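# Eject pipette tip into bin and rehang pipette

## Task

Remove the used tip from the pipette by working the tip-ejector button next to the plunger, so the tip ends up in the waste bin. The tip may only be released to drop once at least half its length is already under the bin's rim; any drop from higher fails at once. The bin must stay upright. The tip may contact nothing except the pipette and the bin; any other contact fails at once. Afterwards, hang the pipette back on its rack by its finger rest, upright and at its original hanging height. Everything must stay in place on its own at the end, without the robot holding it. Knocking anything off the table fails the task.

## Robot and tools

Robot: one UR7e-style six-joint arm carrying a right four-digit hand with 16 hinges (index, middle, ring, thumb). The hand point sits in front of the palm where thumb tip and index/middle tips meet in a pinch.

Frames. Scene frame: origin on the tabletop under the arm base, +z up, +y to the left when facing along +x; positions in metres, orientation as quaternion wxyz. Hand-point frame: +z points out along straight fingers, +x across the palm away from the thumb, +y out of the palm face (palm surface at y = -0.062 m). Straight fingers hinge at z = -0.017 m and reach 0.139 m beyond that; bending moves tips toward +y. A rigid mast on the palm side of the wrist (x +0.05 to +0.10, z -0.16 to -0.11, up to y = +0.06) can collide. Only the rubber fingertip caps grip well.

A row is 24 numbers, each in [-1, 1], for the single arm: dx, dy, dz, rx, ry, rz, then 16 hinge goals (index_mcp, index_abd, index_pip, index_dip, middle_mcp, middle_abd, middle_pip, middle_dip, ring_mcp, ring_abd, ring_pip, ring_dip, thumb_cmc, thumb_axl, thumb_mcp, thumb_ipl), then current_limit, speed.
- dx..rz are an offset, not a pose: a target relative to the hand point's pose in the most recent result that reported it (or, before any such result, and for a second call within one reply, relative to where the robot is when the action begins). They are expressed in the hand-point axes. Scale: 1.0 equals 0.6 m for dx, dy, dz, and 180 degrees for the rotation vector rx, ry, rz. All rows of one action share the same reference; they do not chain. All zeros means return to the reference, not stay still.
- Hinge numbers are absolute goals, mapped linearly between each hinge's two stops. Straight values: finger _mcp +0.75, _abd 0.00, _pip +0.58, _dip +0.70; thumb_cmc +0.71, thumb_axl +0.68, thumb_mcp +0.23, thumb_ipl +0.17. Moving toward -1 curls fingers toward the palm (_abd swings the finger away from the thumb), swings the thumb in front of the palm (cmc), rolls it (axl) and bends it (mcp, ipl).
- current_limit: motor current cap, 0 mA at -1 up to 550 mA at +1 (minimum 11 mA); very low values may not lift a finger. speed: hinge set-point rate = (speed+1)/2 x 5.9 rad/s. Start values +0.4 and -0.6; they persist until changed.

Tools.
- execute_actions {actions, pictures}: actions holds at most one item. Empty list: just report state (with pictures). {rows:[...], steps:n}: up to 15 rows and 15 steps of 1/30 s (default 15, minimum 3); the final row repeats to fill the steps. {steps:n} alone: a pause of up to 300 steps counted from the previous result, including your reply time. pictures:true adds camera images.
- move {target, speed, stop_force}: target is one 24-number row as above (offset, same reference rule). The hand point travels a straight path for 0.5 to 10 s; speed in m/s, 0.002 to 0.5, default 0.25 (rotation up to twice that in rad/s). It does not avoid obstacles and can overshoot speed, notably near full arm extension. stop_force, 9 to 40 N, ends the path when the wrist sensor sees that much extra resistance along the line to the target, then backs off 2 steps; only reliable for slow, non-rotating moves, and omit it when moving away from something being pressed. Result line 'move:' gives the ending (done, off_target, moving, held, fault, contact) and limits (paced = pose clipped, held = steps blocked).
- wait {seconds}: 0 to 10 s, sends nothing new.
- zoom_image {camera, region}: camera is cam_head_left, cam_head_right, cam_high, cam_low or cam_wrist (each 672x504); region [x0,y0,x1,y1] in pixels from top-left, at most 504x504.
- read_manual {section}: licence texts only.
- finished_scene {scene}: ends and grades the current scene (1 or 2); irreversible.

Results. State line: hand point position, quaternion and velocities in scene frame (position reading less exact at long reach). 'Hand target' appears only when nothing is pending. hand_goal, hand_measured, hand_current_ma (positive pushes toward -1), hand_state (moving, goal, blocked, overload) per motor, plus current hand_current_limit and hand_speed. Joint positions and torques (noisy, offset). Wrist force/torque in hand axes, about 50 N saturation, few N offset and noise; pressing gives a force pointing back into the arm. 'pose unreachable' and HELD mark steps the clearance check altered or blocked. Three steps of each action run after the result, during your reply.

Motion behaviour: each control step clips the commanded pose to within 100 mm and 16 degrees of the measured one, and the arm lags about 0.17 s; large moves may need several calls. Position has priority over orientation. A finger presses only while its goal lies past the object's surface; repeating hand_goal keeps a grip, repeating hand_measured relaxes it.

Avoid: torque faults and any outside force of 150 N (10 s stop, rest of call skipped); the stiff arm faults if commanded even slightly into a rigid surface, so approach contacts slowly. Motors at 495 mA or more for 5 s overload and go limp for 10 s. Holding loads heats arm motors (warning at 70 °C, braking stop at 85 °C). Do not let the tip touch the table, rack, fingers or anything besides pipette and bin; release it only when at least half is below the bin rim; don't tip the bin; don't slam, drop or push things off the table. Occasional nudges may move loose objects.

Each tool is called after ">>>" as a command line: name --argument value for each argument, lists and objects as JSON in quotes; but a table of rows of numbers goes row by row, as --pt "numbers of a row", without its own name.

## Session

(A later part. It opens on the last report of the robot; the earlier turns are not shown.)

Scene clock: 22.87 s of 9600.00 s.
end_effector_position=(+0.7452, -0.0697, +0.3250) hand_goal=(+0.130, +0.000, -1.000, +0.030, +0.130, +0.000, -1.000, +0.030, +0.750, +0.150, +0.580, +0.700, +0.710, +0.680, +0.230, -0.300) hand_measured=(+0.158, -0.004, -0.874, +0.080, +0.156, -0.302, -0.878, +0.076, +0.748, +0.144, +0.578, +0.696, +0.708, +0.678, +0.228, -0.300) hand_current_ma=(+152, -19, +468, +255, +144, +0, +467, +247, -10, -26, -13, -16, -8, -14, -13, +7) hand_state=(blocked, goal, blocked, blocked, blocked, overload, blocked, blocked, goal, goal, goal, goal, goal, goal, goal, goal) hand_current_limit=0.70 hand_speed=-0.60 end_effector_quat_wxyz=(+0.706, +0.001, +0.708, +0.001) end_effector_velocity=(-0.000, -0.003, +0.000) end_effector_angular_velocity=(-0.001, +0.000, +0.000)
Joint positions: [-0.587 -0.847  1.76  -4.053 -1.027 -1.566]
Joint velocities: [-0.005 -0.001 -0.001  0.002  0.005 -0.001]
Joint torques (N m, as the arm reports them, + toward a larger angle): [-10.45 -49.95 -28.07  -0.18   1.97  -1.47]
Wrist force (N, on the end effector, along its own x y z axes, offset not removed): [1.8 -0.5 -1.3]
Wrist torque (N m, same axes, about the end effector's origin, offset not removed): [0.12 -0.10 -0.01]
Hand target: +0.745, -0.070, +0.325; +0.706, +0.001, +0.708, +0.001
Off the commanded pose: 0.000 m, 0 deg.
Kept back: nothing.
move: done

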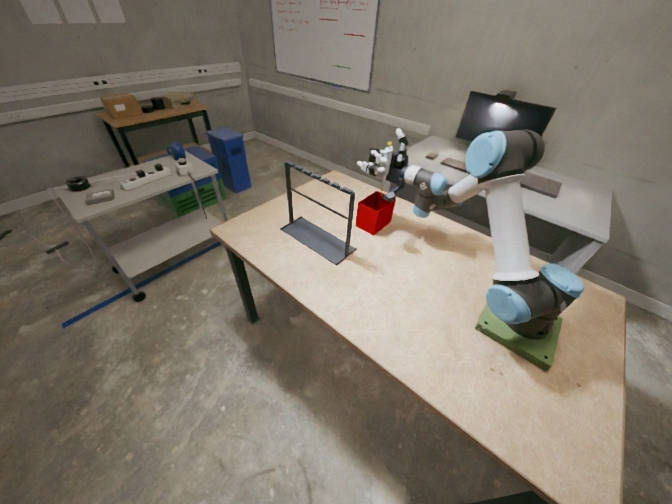

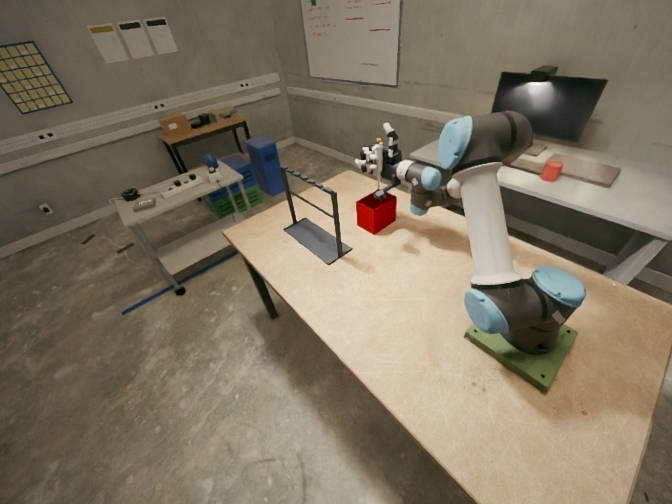

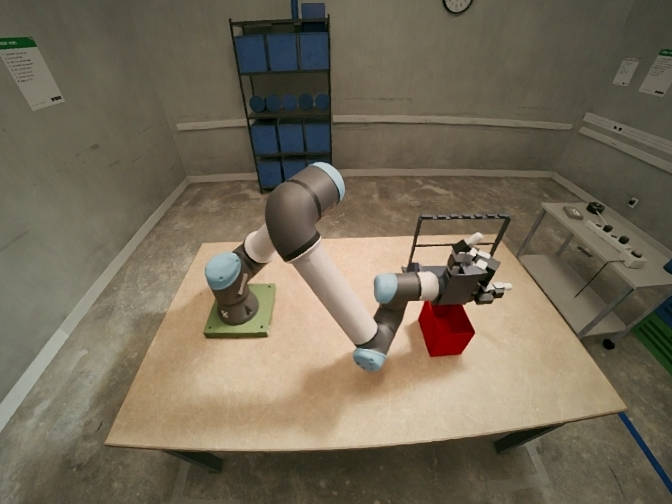

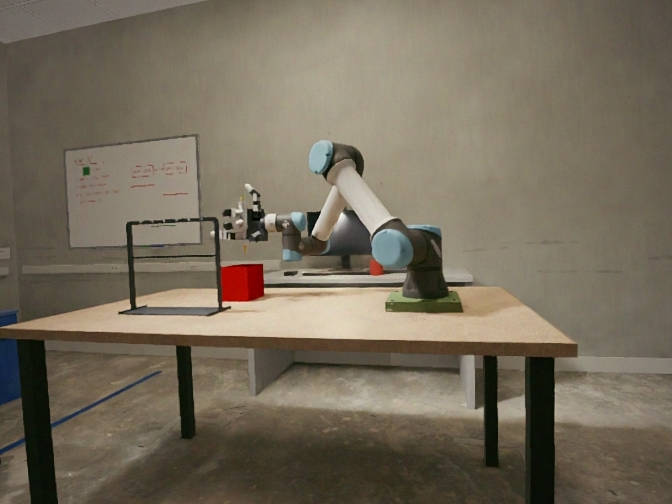

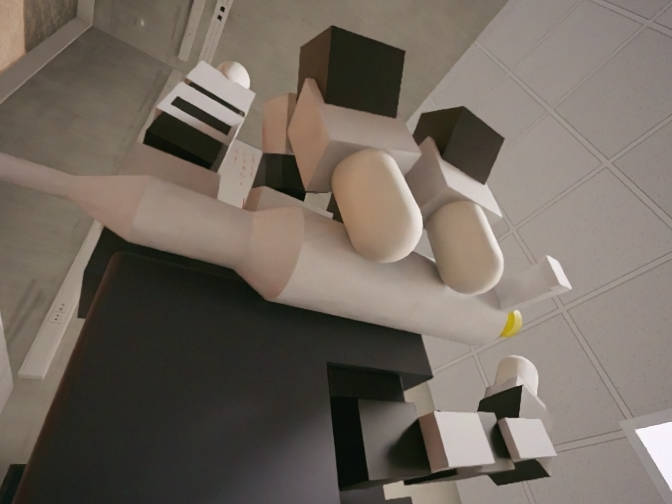

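>>> move --target '[0.13,0,0,0,0,0,0.13,0,-1,0.03,0.13,0,-1,0.03,0.75,0.15,0.58,0.7,0.71,0.68,0.2,-0.62,0.7,-0.8]' --speed 0.08

>>> zoom_image --camera "cam_low" --region '[200, 200, 290, 290]'

>>> zoom_image --camera "cam_head_right" --region '[345, 140, 425, 220]'

>>> zoom_image --camera "cam_high" --region '[425, 240, 505, 320]'

Scene clock: 24.57 s of 9600.00 s.
end_effector_position=(+0.7450, -0.0697, +0.2474) hand_goal=(+0.130, +0.000, -1.000, +0.030, +0.130, +0.000, -1.000, +0.030, +0.750, +0.150, +0.580, +0.700, +0.710, +0.680, +0.200, -0.620) hand_measured=(+0.158, -0.004, -0.874, +0.080, +0.156, -0.302, -0.878, +0.076, +0.748, +0.144, +0.578, +0.696, +0.708, +0.678, +0.200, -0.620) hand_current_ma=(+152, -19, +468, +255, +144, +0, +468, +247, -10, -26, -13, -16, -8, -14, +2, +3) hand_state=(blocked, goal, blocked, blocked, blocked, overload, blocked, blocked, goal, goal, goal, goal, goal, goal, goal, goal) hand_current_limit=0.70 hand_speed=-0.80 end_effector_quat_wxyz=(+0.706, +0.001, +0.708, +0.001) end_effector_velocity=(+0.000, -0.000, -0.004) end_effector_angular_velocity=(+0.000, +0.000, +0.000)
Joint positions: [-0.587 -0.692  1.746 -4.194 -1.028 -1.566]
Joint velocities: [-0.     0.008 -0.003 -0.006  0.001  0.   ]
Joint torques (N m, as the arm reports them, + toward a larger angle): [ 13.5  -36.37 -24.99  -3.73  -2.78   1.75]
Wrist force (N, on the end effector, along its own x y z axes, offset not removed): [2.7 -0.8 -1.8]
Wrist torque (N m, same axes, about the end effector's origin, offset not removed): [0.07 -0.18 0.08]
Hand target: +0.745, -0.070, +0.247; +0.706, +0.001, +0.708, +0.001
Off the commanded pose: 0.000 m, 0 deg.
Kept back: nothing.
move: done

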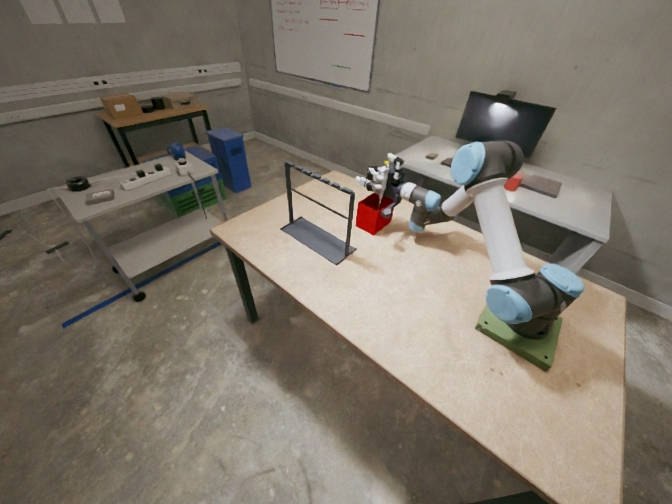

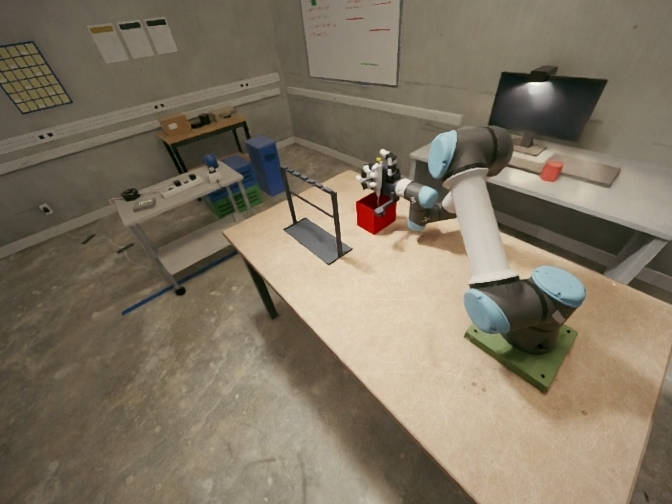

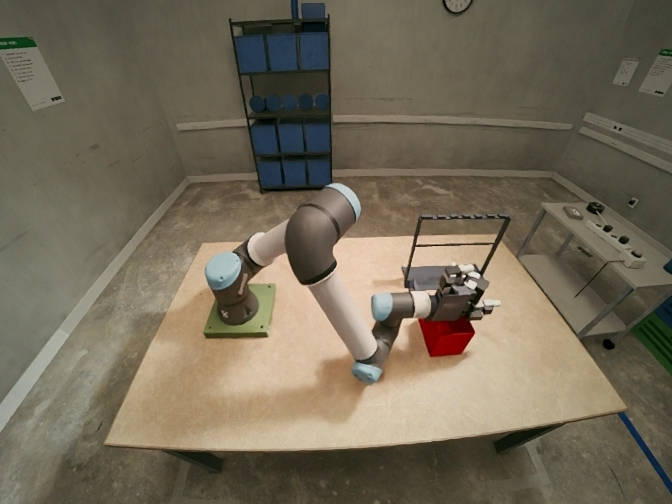

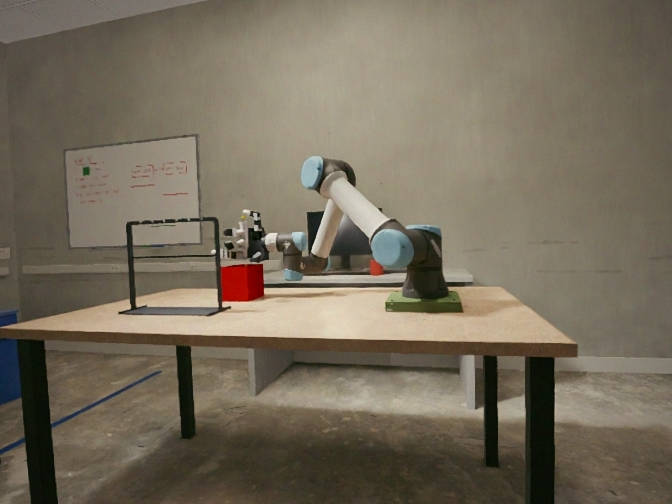

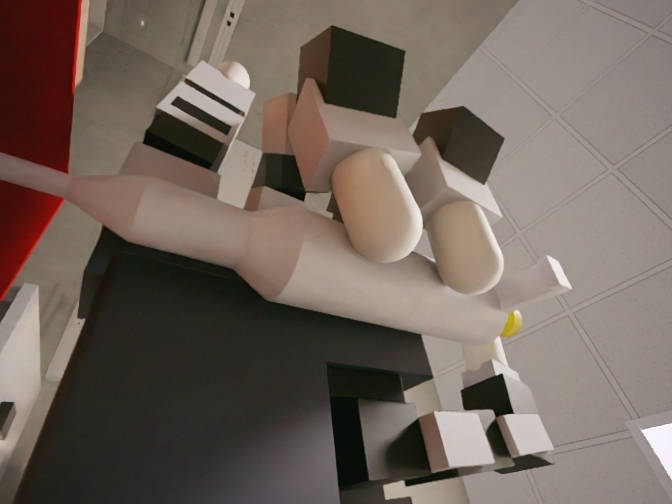

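Region (200, 200, 290, 290) of cam_low's 672x504 image, scaled by 5.600, with more detail than that image has.

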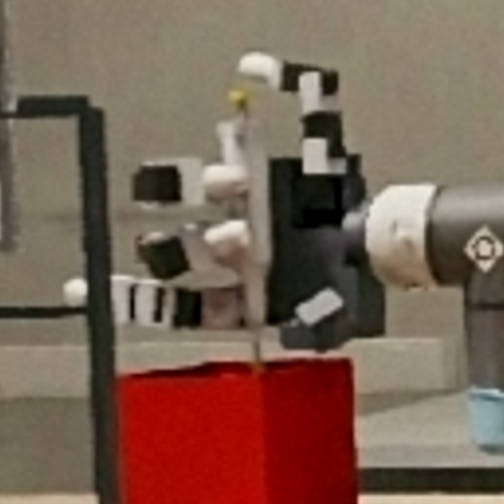

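Region (345, 140, 425, 220) of cam_head_right's 672x504 image, scaled by 6.300, with more detail than that image has.

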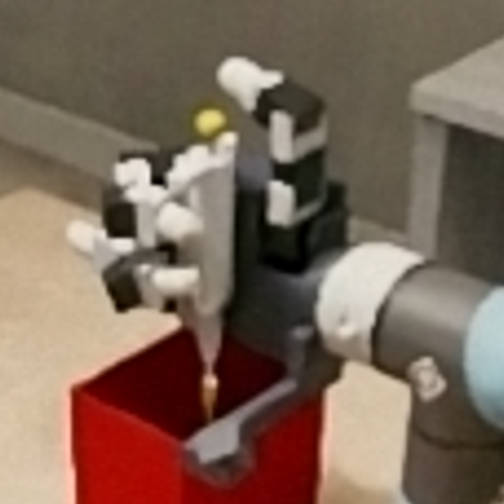

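Region (425, 240, 505, 320) of cam_high's 672x504 image, scaled by 6.300, with more detail than that image has.

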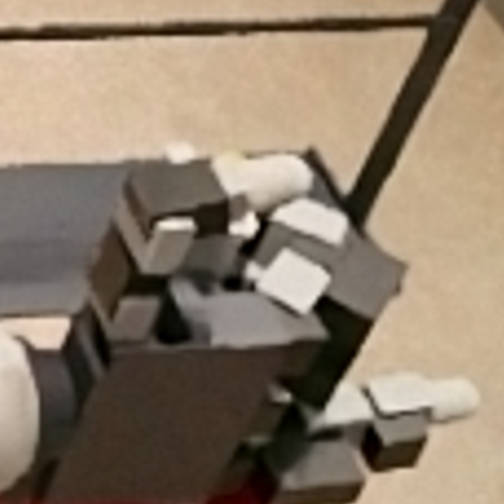

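>>> move --target '[0,0,0,0,0,0,0.12,0,-1,0,0.12,0,-1,0,0.75,0.15,0.58,0.7,0.67,0.68,0.15,-0.9,0.78,-0.7]'

>>> zoom_image --camera "cam_head_right" --region '[345, 140, 425, 220]'

>>> zoom_image --camera "cam_high" --region '[425, 240, 505, 320]'

Scene clock: 25.57 s of 9600.00 s.
end_effector_position=(+0.7450, -0.0697, +0.2474) hand_goal=(+0.120, +0.000, -1.000, +0.000, +0.120, +0.000, -1.000, +0.000, +0.750, +0.150, +0.580, +0.700, +0.670, +0.680, +0.150, -0.900) hand_measured=(+0.158, -0.004, -0.874, +0.074, +0.156, -0.302, -0.878, +0.068, +0.748, +0.144, +0.578, +0.696, +0.672, +0.678, +0.150, -0.894) hand_current_ma=(+207, -19, +489, +373, +198, +0, +489, +371, -10, -26, -13, -16, +13, -13, -1, +37) hand_state=(blocked, goal, blocked, blocked, blocked, overload, blocked, blocked, goal, goal, goal, goal, goal, goal, goal, goal) hand_current_limit=0.78 hand_speed=-0.70 end_effector_quat_wxyz=(+0.706, +0.001, +0.708, +0.001) end_effector_velocity=(-0.000, -0.000, +0.000) end_effector_angular_velocity=(-0.000, +0.000, -0.001)
Joint positions: [-0.587 -0.692  1.746 -4.194 -1.028 -1.566]
Joint velocities: [-0.001 -0.001  0.001  0.001  0.    -0.001]
Joint torques (N m, as the arm reports them, + toward a larger angle): [ 11.29 -52.77  -3.55  -0.1   -2.46  -0.9 ]
Wrist force (N, on the end effector, along its own x y z axes, offset not removed): [2.3 -0.2 -0.5]
Wrist torque (N m, same axes, about the end effector's origin, offset not removed): [0.06 -0.14 0.10]
Hand target: +0.745, -0.070, +0.247; +0.706, +0.001, +0.708, +0.001
Off the commanded pose: 0.000 m, 0 deg.
Kept back: nothing.
move: done

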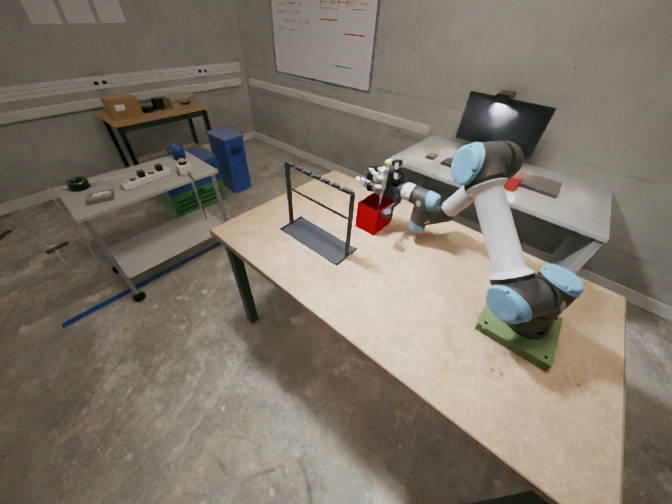

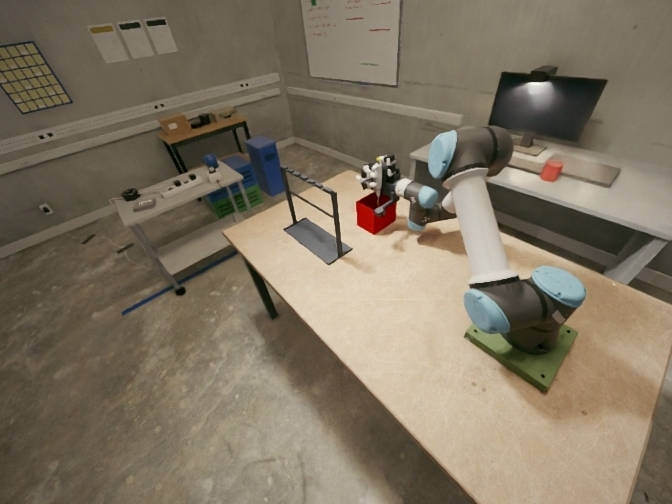

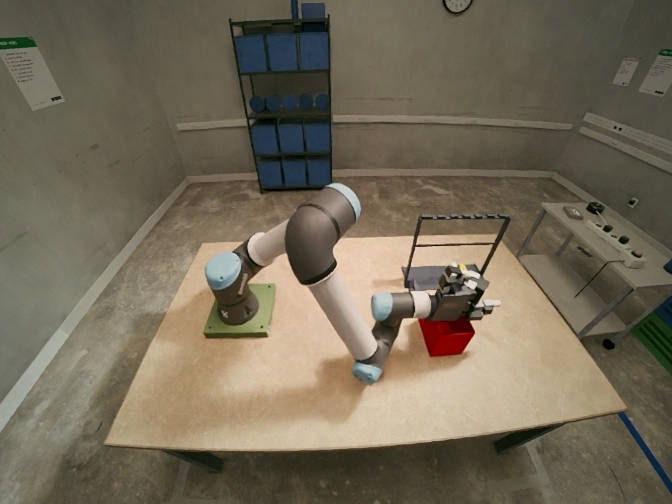

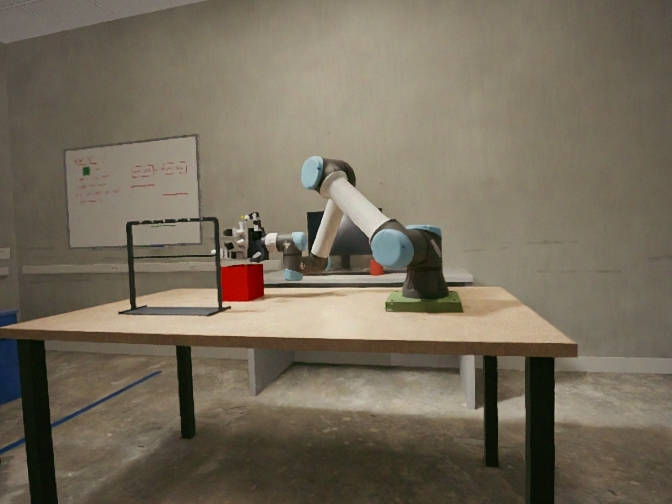

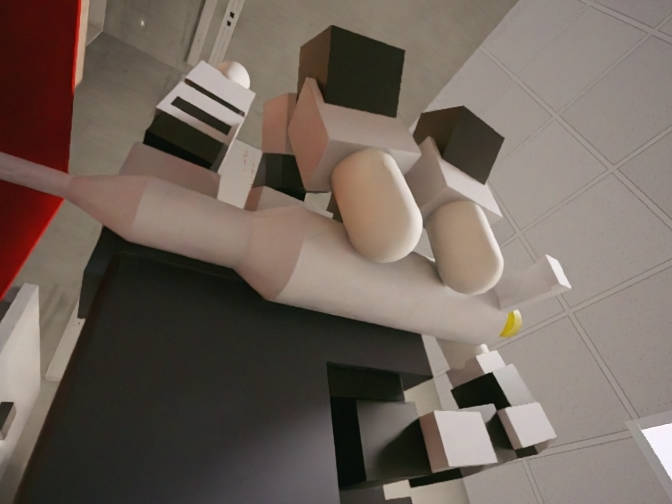

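Region (345, 140, 425, 220) of cam_head_right's 672x504 image, scaled by 6.300, with more detail than that image has.

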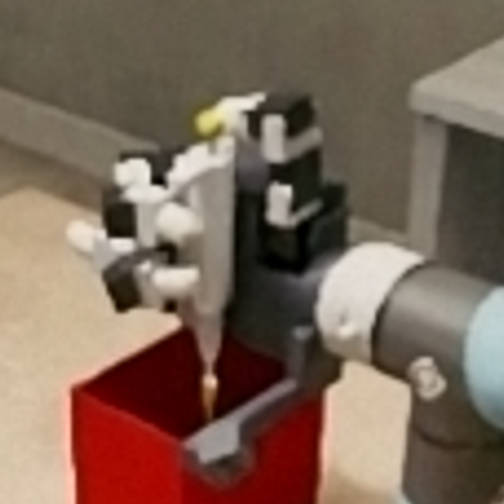

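Region (425, 240, 505, 320) of cam_high's 672x504 image, scaled by 6.300, with more detail than that image has.

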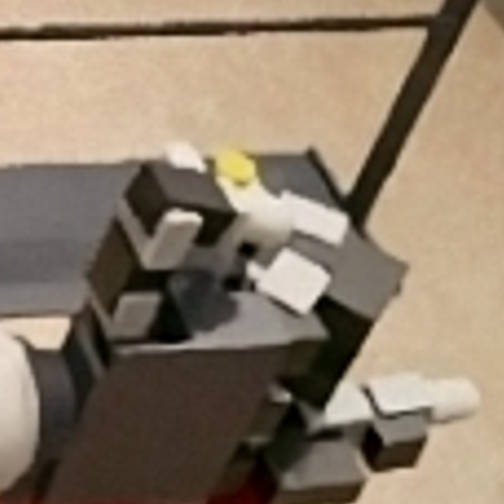

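Just touching. Press.

>>> move --target '[0,0,0,0,0,0,0.12,0,-1,0,0.12,0,-1,0,0.75,0.15,0.58,0.7,0.66,0.68,0.09,-1,0.78,-0.85]'

>>> zoom_image --camera "cam_head_right" --region '[345, 140, 425, 220]'

Scene clock: 26.50 s of 9600.00 s.
end_effector_position=(+0.7450, -0.0697, +0.2474) hand_goal=(+0.120, +0.000, -1.000, +0.000, +0.120, +0.000, -1.000, +0.000, +0.750, +0.150, +0.580, +0.700, +0.660, +0.680, +0.090, -1.000) hand_measured=(+0.158, -0.004, -0.874, +0.074, +0.156, -0.300, -0.878, +0.068, +0.748, +0.144, +0.578, +0.696, +0.670, +0.680, +0.144, -0.904) hand_current_ma=(+207, -19, +489, +373, +198, +0, +489, +371, -10, -26, -13, -16, +48, +0, +351, +490) hand_state=(blocked, goal, blocked, blocked, blocked, overload, blocked, blocked, goal, goal, goal, goal, goal, goal, blocked, blocked) hand_current_limit=0.78 hand_speed=-0.85 end_effector_quat_wxyz=(+0.706, +0.001, +0.708, +0.001) end_effector_velocity=(+0.000, +0.001, +0.000) end_effector_angular_velocity=(+0.000, -0.000, +0.001)
Joint positions: [-0.587 -0.692  1.746 -4.194 -1.028 -1.566]
Joint velocities: [ 0.002 -0.    -0.     0.    -0.     0.   ]
Joint torques (N m, as the arm reports them, + toward a larger angle): [ 10.1  -47.53 -19.94  -0.88  -2.31   0.55]
Wrist force (N, on the end effector, along its own x y z axes, offset not removed): [2.2 0.0 -0.7]
Wrist torque (N m, same axes, about the end effector's origin, offset not removed): [0.11 -0.17 0.01]
Hand target: +0.745, -0.070, +0.247; +0.706, +0.001, +0.708, +0.001
Off the commanded pose: 0.000 m, 0 deg.
Kept back: nothing.
move: done

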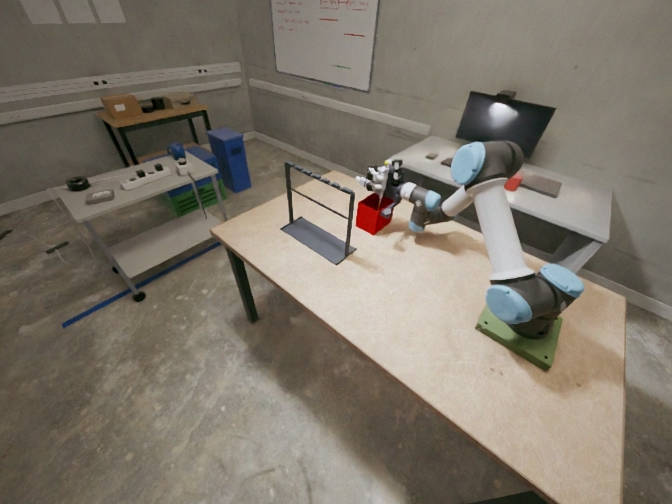

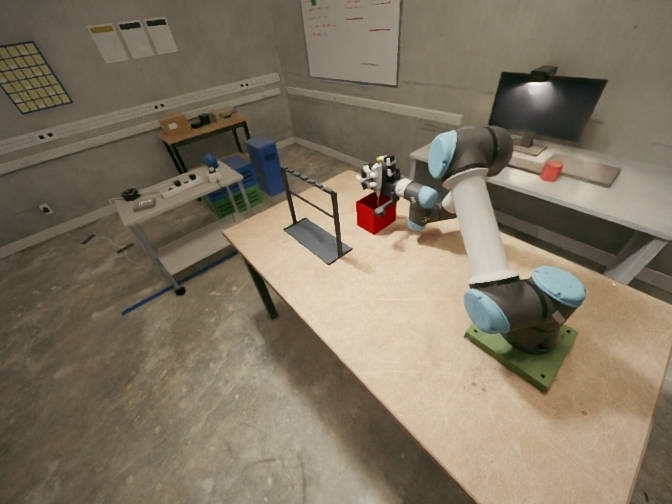

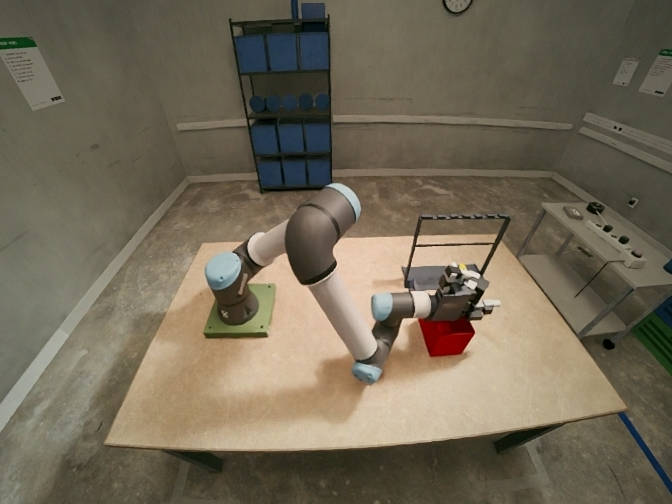

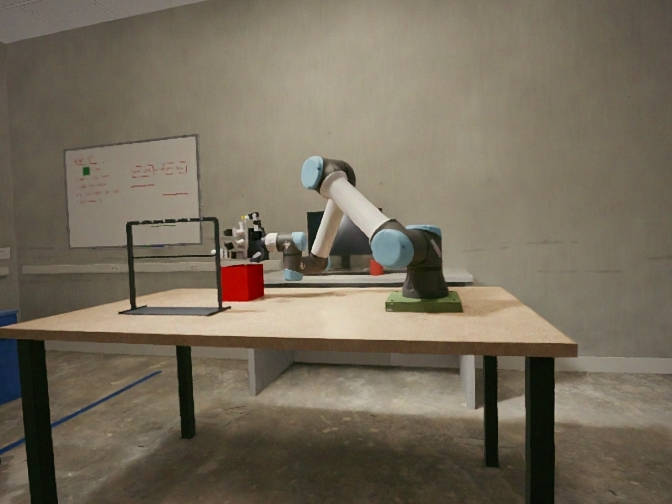

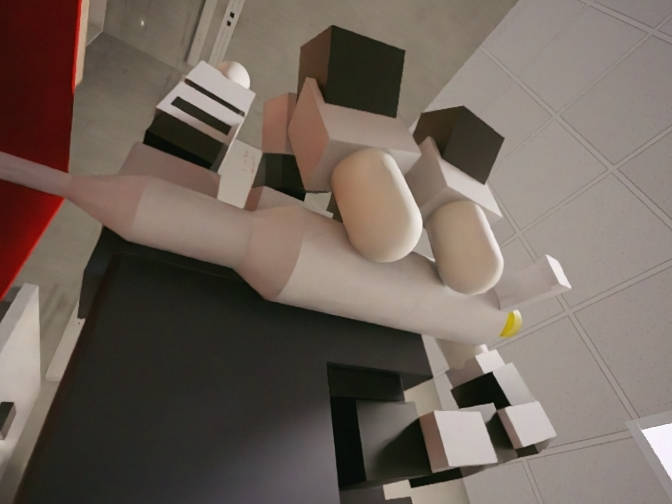

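Region (345, 140, 425, 220) of cam_head_right's 672x504 image, scaled by 6.300, with more detail than that image has.

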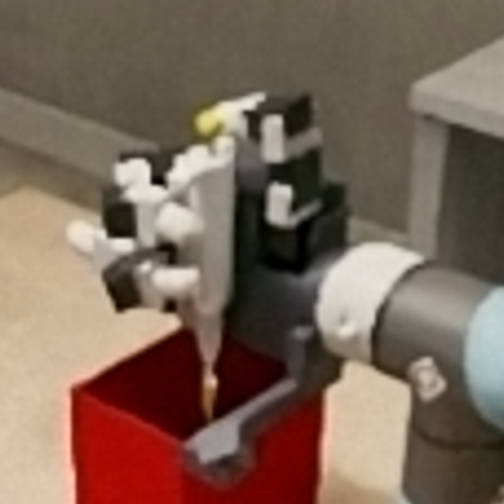

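>>> execute_actions --actions '[{"rows":[[0,0,0,0,0,0,0.12,0,-1,0,0.12,0,-1,0,0.75,0.15,0.58,0.7,0.68,0.68,0.12,-0.4,0.78,0],[0,0,0,0,0,0,0.12,0,-1,0,0.12,0,-1,0,0.75,0.15,0.58,0.7,0.68,0.68,0.1,-0.4,0.78,0],[0,0,0,0,0,0,0.12,0,-1,0,0.12,0,-1,0,0.75,0.15,0.58,0.7,0.68,0.68,0.1,-0.4,0.78,0],[0,0,0,0,0,0,0.12,0,-1,0,0.12,0,-1,0,0.75,0.15,0.58,0.7,0.68,0.68,0.1,-0.4,0.78,0],[0,0,0,0,0,0,0.12,0,-1,0,0.12,0,-1,0,0.75,0.15,0.58,0.7,0.68,0.68,-0.17,-0.4,0.78,0]],"steps":15}]'

>>> move --target '[0,0,0,0,0,0,0.12,0,-1,0,0.12,0,-1,0,0.75,0.15,0.58,0.7,0.67,0.68,-0.2,-0.95,0.78,-0.7]'

>>> zoom_image --camera "cam_head_right" --region '[345, 140, 425, 220]'

>>> zoom_image --camera "cam_high" --region '[425, 240, 505, 320]'

Scene clock: 27.07 s of 9600.00 s.
end_effector_position=(+0.7450, -0.0697, +0.2474) hand_goal=(+0.120, +0.000, -1.000, +0.000, +0.120, +0.000, -1.000, +0.000, +0.750, +0.150, +0.580, +0.700, +0.680, +0.680, -0.170, -0.400) hand_measured=(+0.158, -0.004, -0.874, +0.074, +0.156, -0.300, -0.878, +0.068, +0.748, +0.144, +0.578, +0.696, +0.678, +0.680, -0.140, -0.564) hand_current_ma=(+207, -19, +489, +373, +198, +0, +490, +371, -10, -26, -13, -16, -8, +0, -17, -109) hand_state=(blocked, goal, blocked, blocked, blocked, overload, blocked, blocked, goal, goal, goal, goal, goal, goal, moving, moving) hand_current_limit=0.78 hand_speed=0.00 end_effector_quat_wxyz=(+0.706, +0.001, +0.708, +0.001) end_effector_velocity=(-0.000, +0.000, +0.001) end_effector_angular_velocity=(-0.000, -0.001, -0.000)
Joint positions: [-0.587 -0.692  1.746 -4.194 -1.028 -1.566]
Joint velocities: [ 0.    -0.001  0.001 -0.001 -0.001  0.001]
Joint torques (N m, as the arm reports them, + toward a larger angle): [ 10.65 -46.4  -23.08  -1.28  -2.33   1.48]
Wrist force (N, on the end effector, along its own x y z axes, offset not removed): [2.7 -1.4 -1.9]
Wrist torque (N m, same axes, about the end effector's origin, offset not removed): [0.07 -0.18 0.04]
Steps of this call (steps 1 to 5: nothing new was sent; steps 6 to 17: the first 12 steps of this action). Readings (end_effector_position | what the end effector reports):
6: (+0.7450, -0.0697, +0.2474) | hand_goal=(+0.120, +0.000, -1.000, +0.000, +0.120, +0.000, -1.000, +0.000, +0.750, +0.150, +0.580, +0.700, +0.680, +0.680, +0.120, -0.400) hand_measured=(+0.158, -0.004, -0.874, +0.074, +0.156, -0.300, -0.878, +0.068, +0.748, +0.144, +0.578, +0.696, +0.670, +0.680, +0.144, -0.904) hand_current_ma=(+207, -19, +490, +373, +198, +0, +490, +371, -10, -26, -13, -16, +48, +0, +351, +490) hand_state=(blocked, goal, blocked, blocked, blocked, overload, blocked, blocked, goal, goal, goal, goal, moving, goal, moving, moving) hand_current_limit=0.78 hand_speed=0.00
7: (+0.7450, -0.0697, +0.2474) | hand_goal=(+0.120, +0.000, -1.000, +0.000, +0.120, +0.000, -1.000, +0.000, +0.750, +0.150, +0.580, +0.700, +0.680, +0.680, +0.100, -0.400) hand_measured=(+0.158, -0.004, -0.874, +0.074, +0.156, -0.300, -0.878, +0.068, +0.748, +0.144, +0.578, +0.696, +0.670, +0.680, +0.144, -0.902) hand_current_ma=(+207, -19, +490, +373, +198, +0, +490, +371, -10, -26, -13, -16, -31, +0, +141, +112) hand_state=(blocked, goal, blocked, blocked, blocked, overload, blocked, blocked, goal, goal, goal, goal, moving, goal, moving, moving) hand_current_limit=0.78 hand_speed=0.00
9: (+0.7450, -0.0697, +0.2474) | hand_goal=(+0.120, +0.000, -1.000, +0.000, +0.120, +0.000, -1.000, +0.000, +0.750, +0.150, +0.580, +0.700, +0.680, +0.680, +0.100, -0.400) hand_measured=(+0.158, -0.004, -0.874, +0.074, +0.156, -0.300, -0.878, +0.068, +0.748, +0.144, +0.578, +0.696, +0.678, +0.680, +0.122, -0.858) hand_current_ma=(+207, -19, +489, +373, +198, +0, +490, +371, -10, -26, -13, -16, -9, +0, -5, -122) hand_state=(blocked, goal, blocked, blocked, blocked, overload, blocked, blocked, goal, goal, goal, goal, moving, goal, moving, moving) hand_current_limit=0.78 hand_speed=0.00
13: (+0.7450, -0.0697, +0.2474) | hand_goal=(+0.120, +0.000, -1.000, +0.000, +0.120, +0.000, -1.000, +0.000, +0.750, +0.150, +0.580, +0.700, +0.680, +0.680, -0.170, -0.400) hand_measured=(+0.158, -0.004, -0.874, +0.074, +0.156, -0.300, -0.878, +0.068, +0.748, +0.144, +0.578, +0.696, +0.678, +0.680, +0.022, -0.710) hand_current_ma=(+207, -19, +489, +373, +198, +0, +489, +371, -10, -26, -13, -16, -8, +0, +113, -105) hand_state=(blocked, goal, blocked, blocked, blocked, overload, blocked, blocked, goal, goal, goal, goal, goal, goal, moving, moving) hand_current_limit=0.78 hand_speed=0.00
17: the state above

Scene clock: 28.17 s of 9600.00 s.
end_effector_position=(+0.7450, -0.0697, +0.2474) hand_goal=(+0.120, +0.000, -1.000, +0.000, +0.120, +0.000, -1.000, +0.000, +0.750, +0.150, +0.580, +0.700, +0.670, +0.680, -0.200, -0.950) hand_measured=(+0.158, +0.014, -0.874, +0.074, +0.160, -0.296, -0.878, +0.062, +0.748, +0.144, +0.578, +0.696, +0.672, +0.678, -0.162, -0.580) hand_current_ma=(+207, +59, +489, +373, +218, +0, +489, +334, -10, -26, -13, -16, +14, -8, +246, +490) hand_state=(blocked, goal, blocked, blocked, blocked, overload, blocked, blocked, goal, goal, goal, goal, goal, goal, blocked, blocked) hand_current_limit=0.78 hand_speed=-0.70 end_effector_quat_wxyz=(+0.706, +0.001, +0.708, +0.001) end_effector_velocity=(+0.000, +0.000, +0.000) end_effector_angular_velocity=(+0.000, -0.001, +0.000)
Joint positions: [-0.587 -0.692  1.746 -4.194 -1.028 -1.566]
Joint velocities: [ 0.001 -0.    -0.    -0.001 -0.     0.001]
Joint torques (N m, as the arm reports them, + toward a larger angle): [  9.94 -46.98 -21.95  -1.31  -2.41   0.92]
Wrist force (N, on the end effector, along its own x y z axes, offset not removed): [2.5 0.0 -1.6]
Wrist torque (N m, same axes, about the end effector's origin, offset not removed): [0.18 -0.17 0.04]
Hand target: +0.745, -0.070, +0.247; +0.706, +0.001, +0.708, +0.001
Off your previous action's commanded pose: 0.000 m, 0 deg at its last step (step 3 of this call).
Off the commanded pose: 0.000 m, 0 deg.
Kept back: nothing.
move: done

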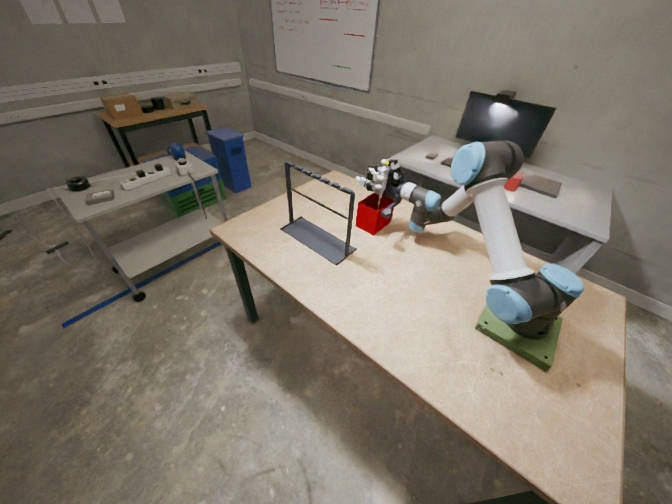

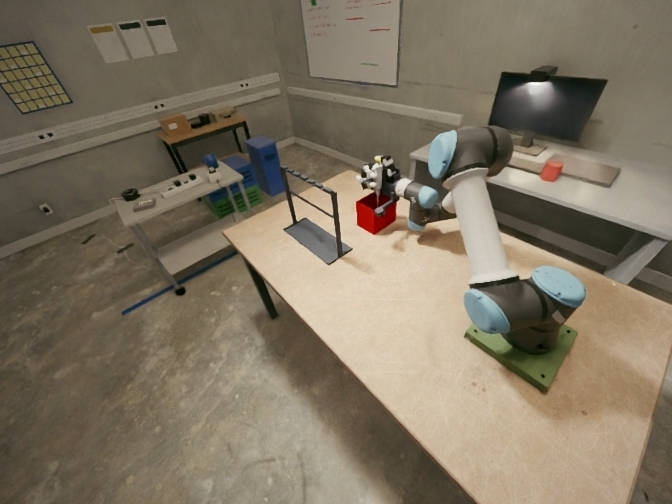

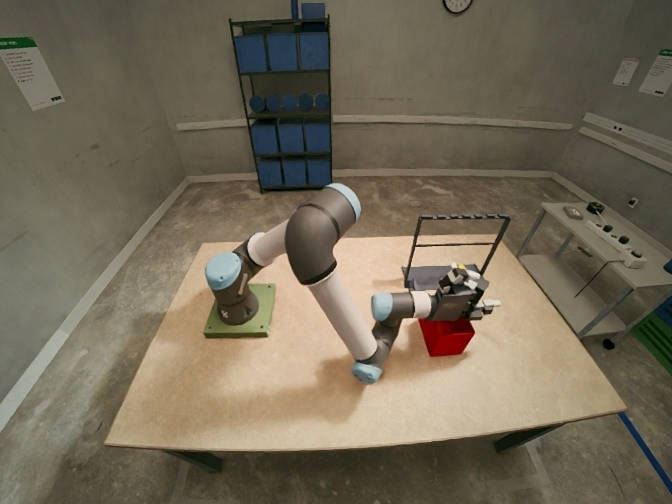

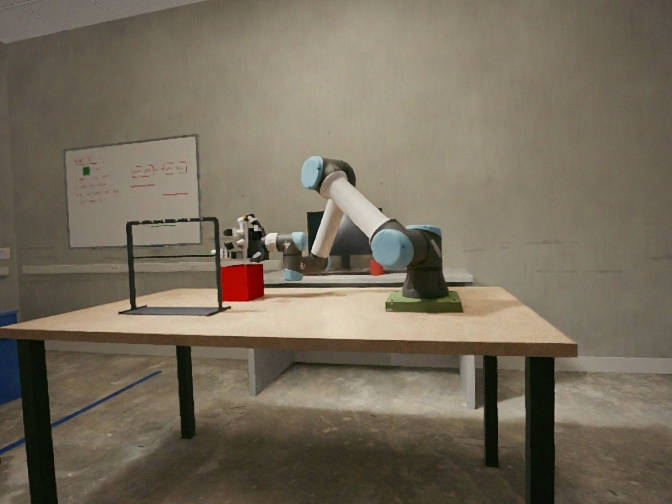

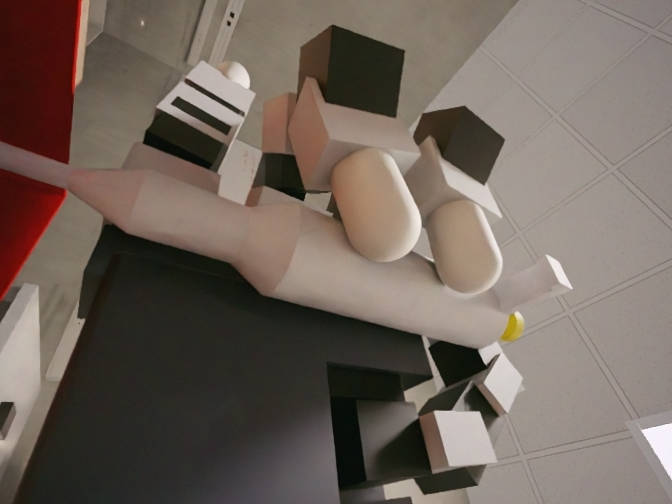

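Region (345, 140, 425, 220) of cam_head_right's 672x504 image, scaled by 6.300, with more detail than that image has.

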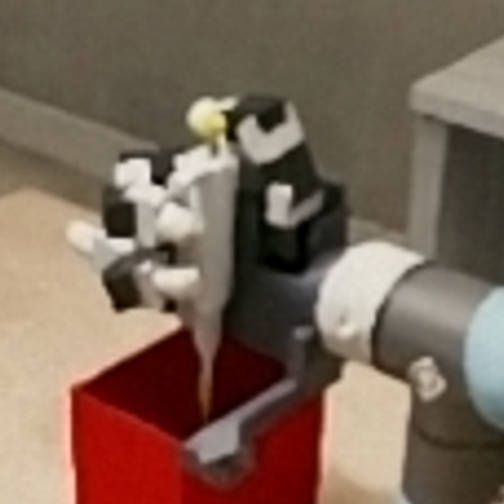

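Region (425, 240, 505, 320) of cam_high's 672x504 image, scaled by 6.300, with more detail than that image has.

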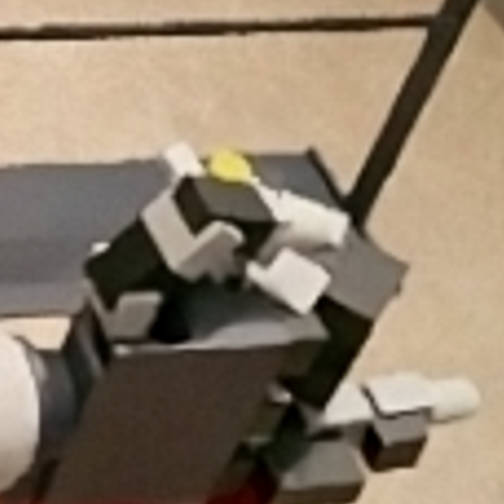

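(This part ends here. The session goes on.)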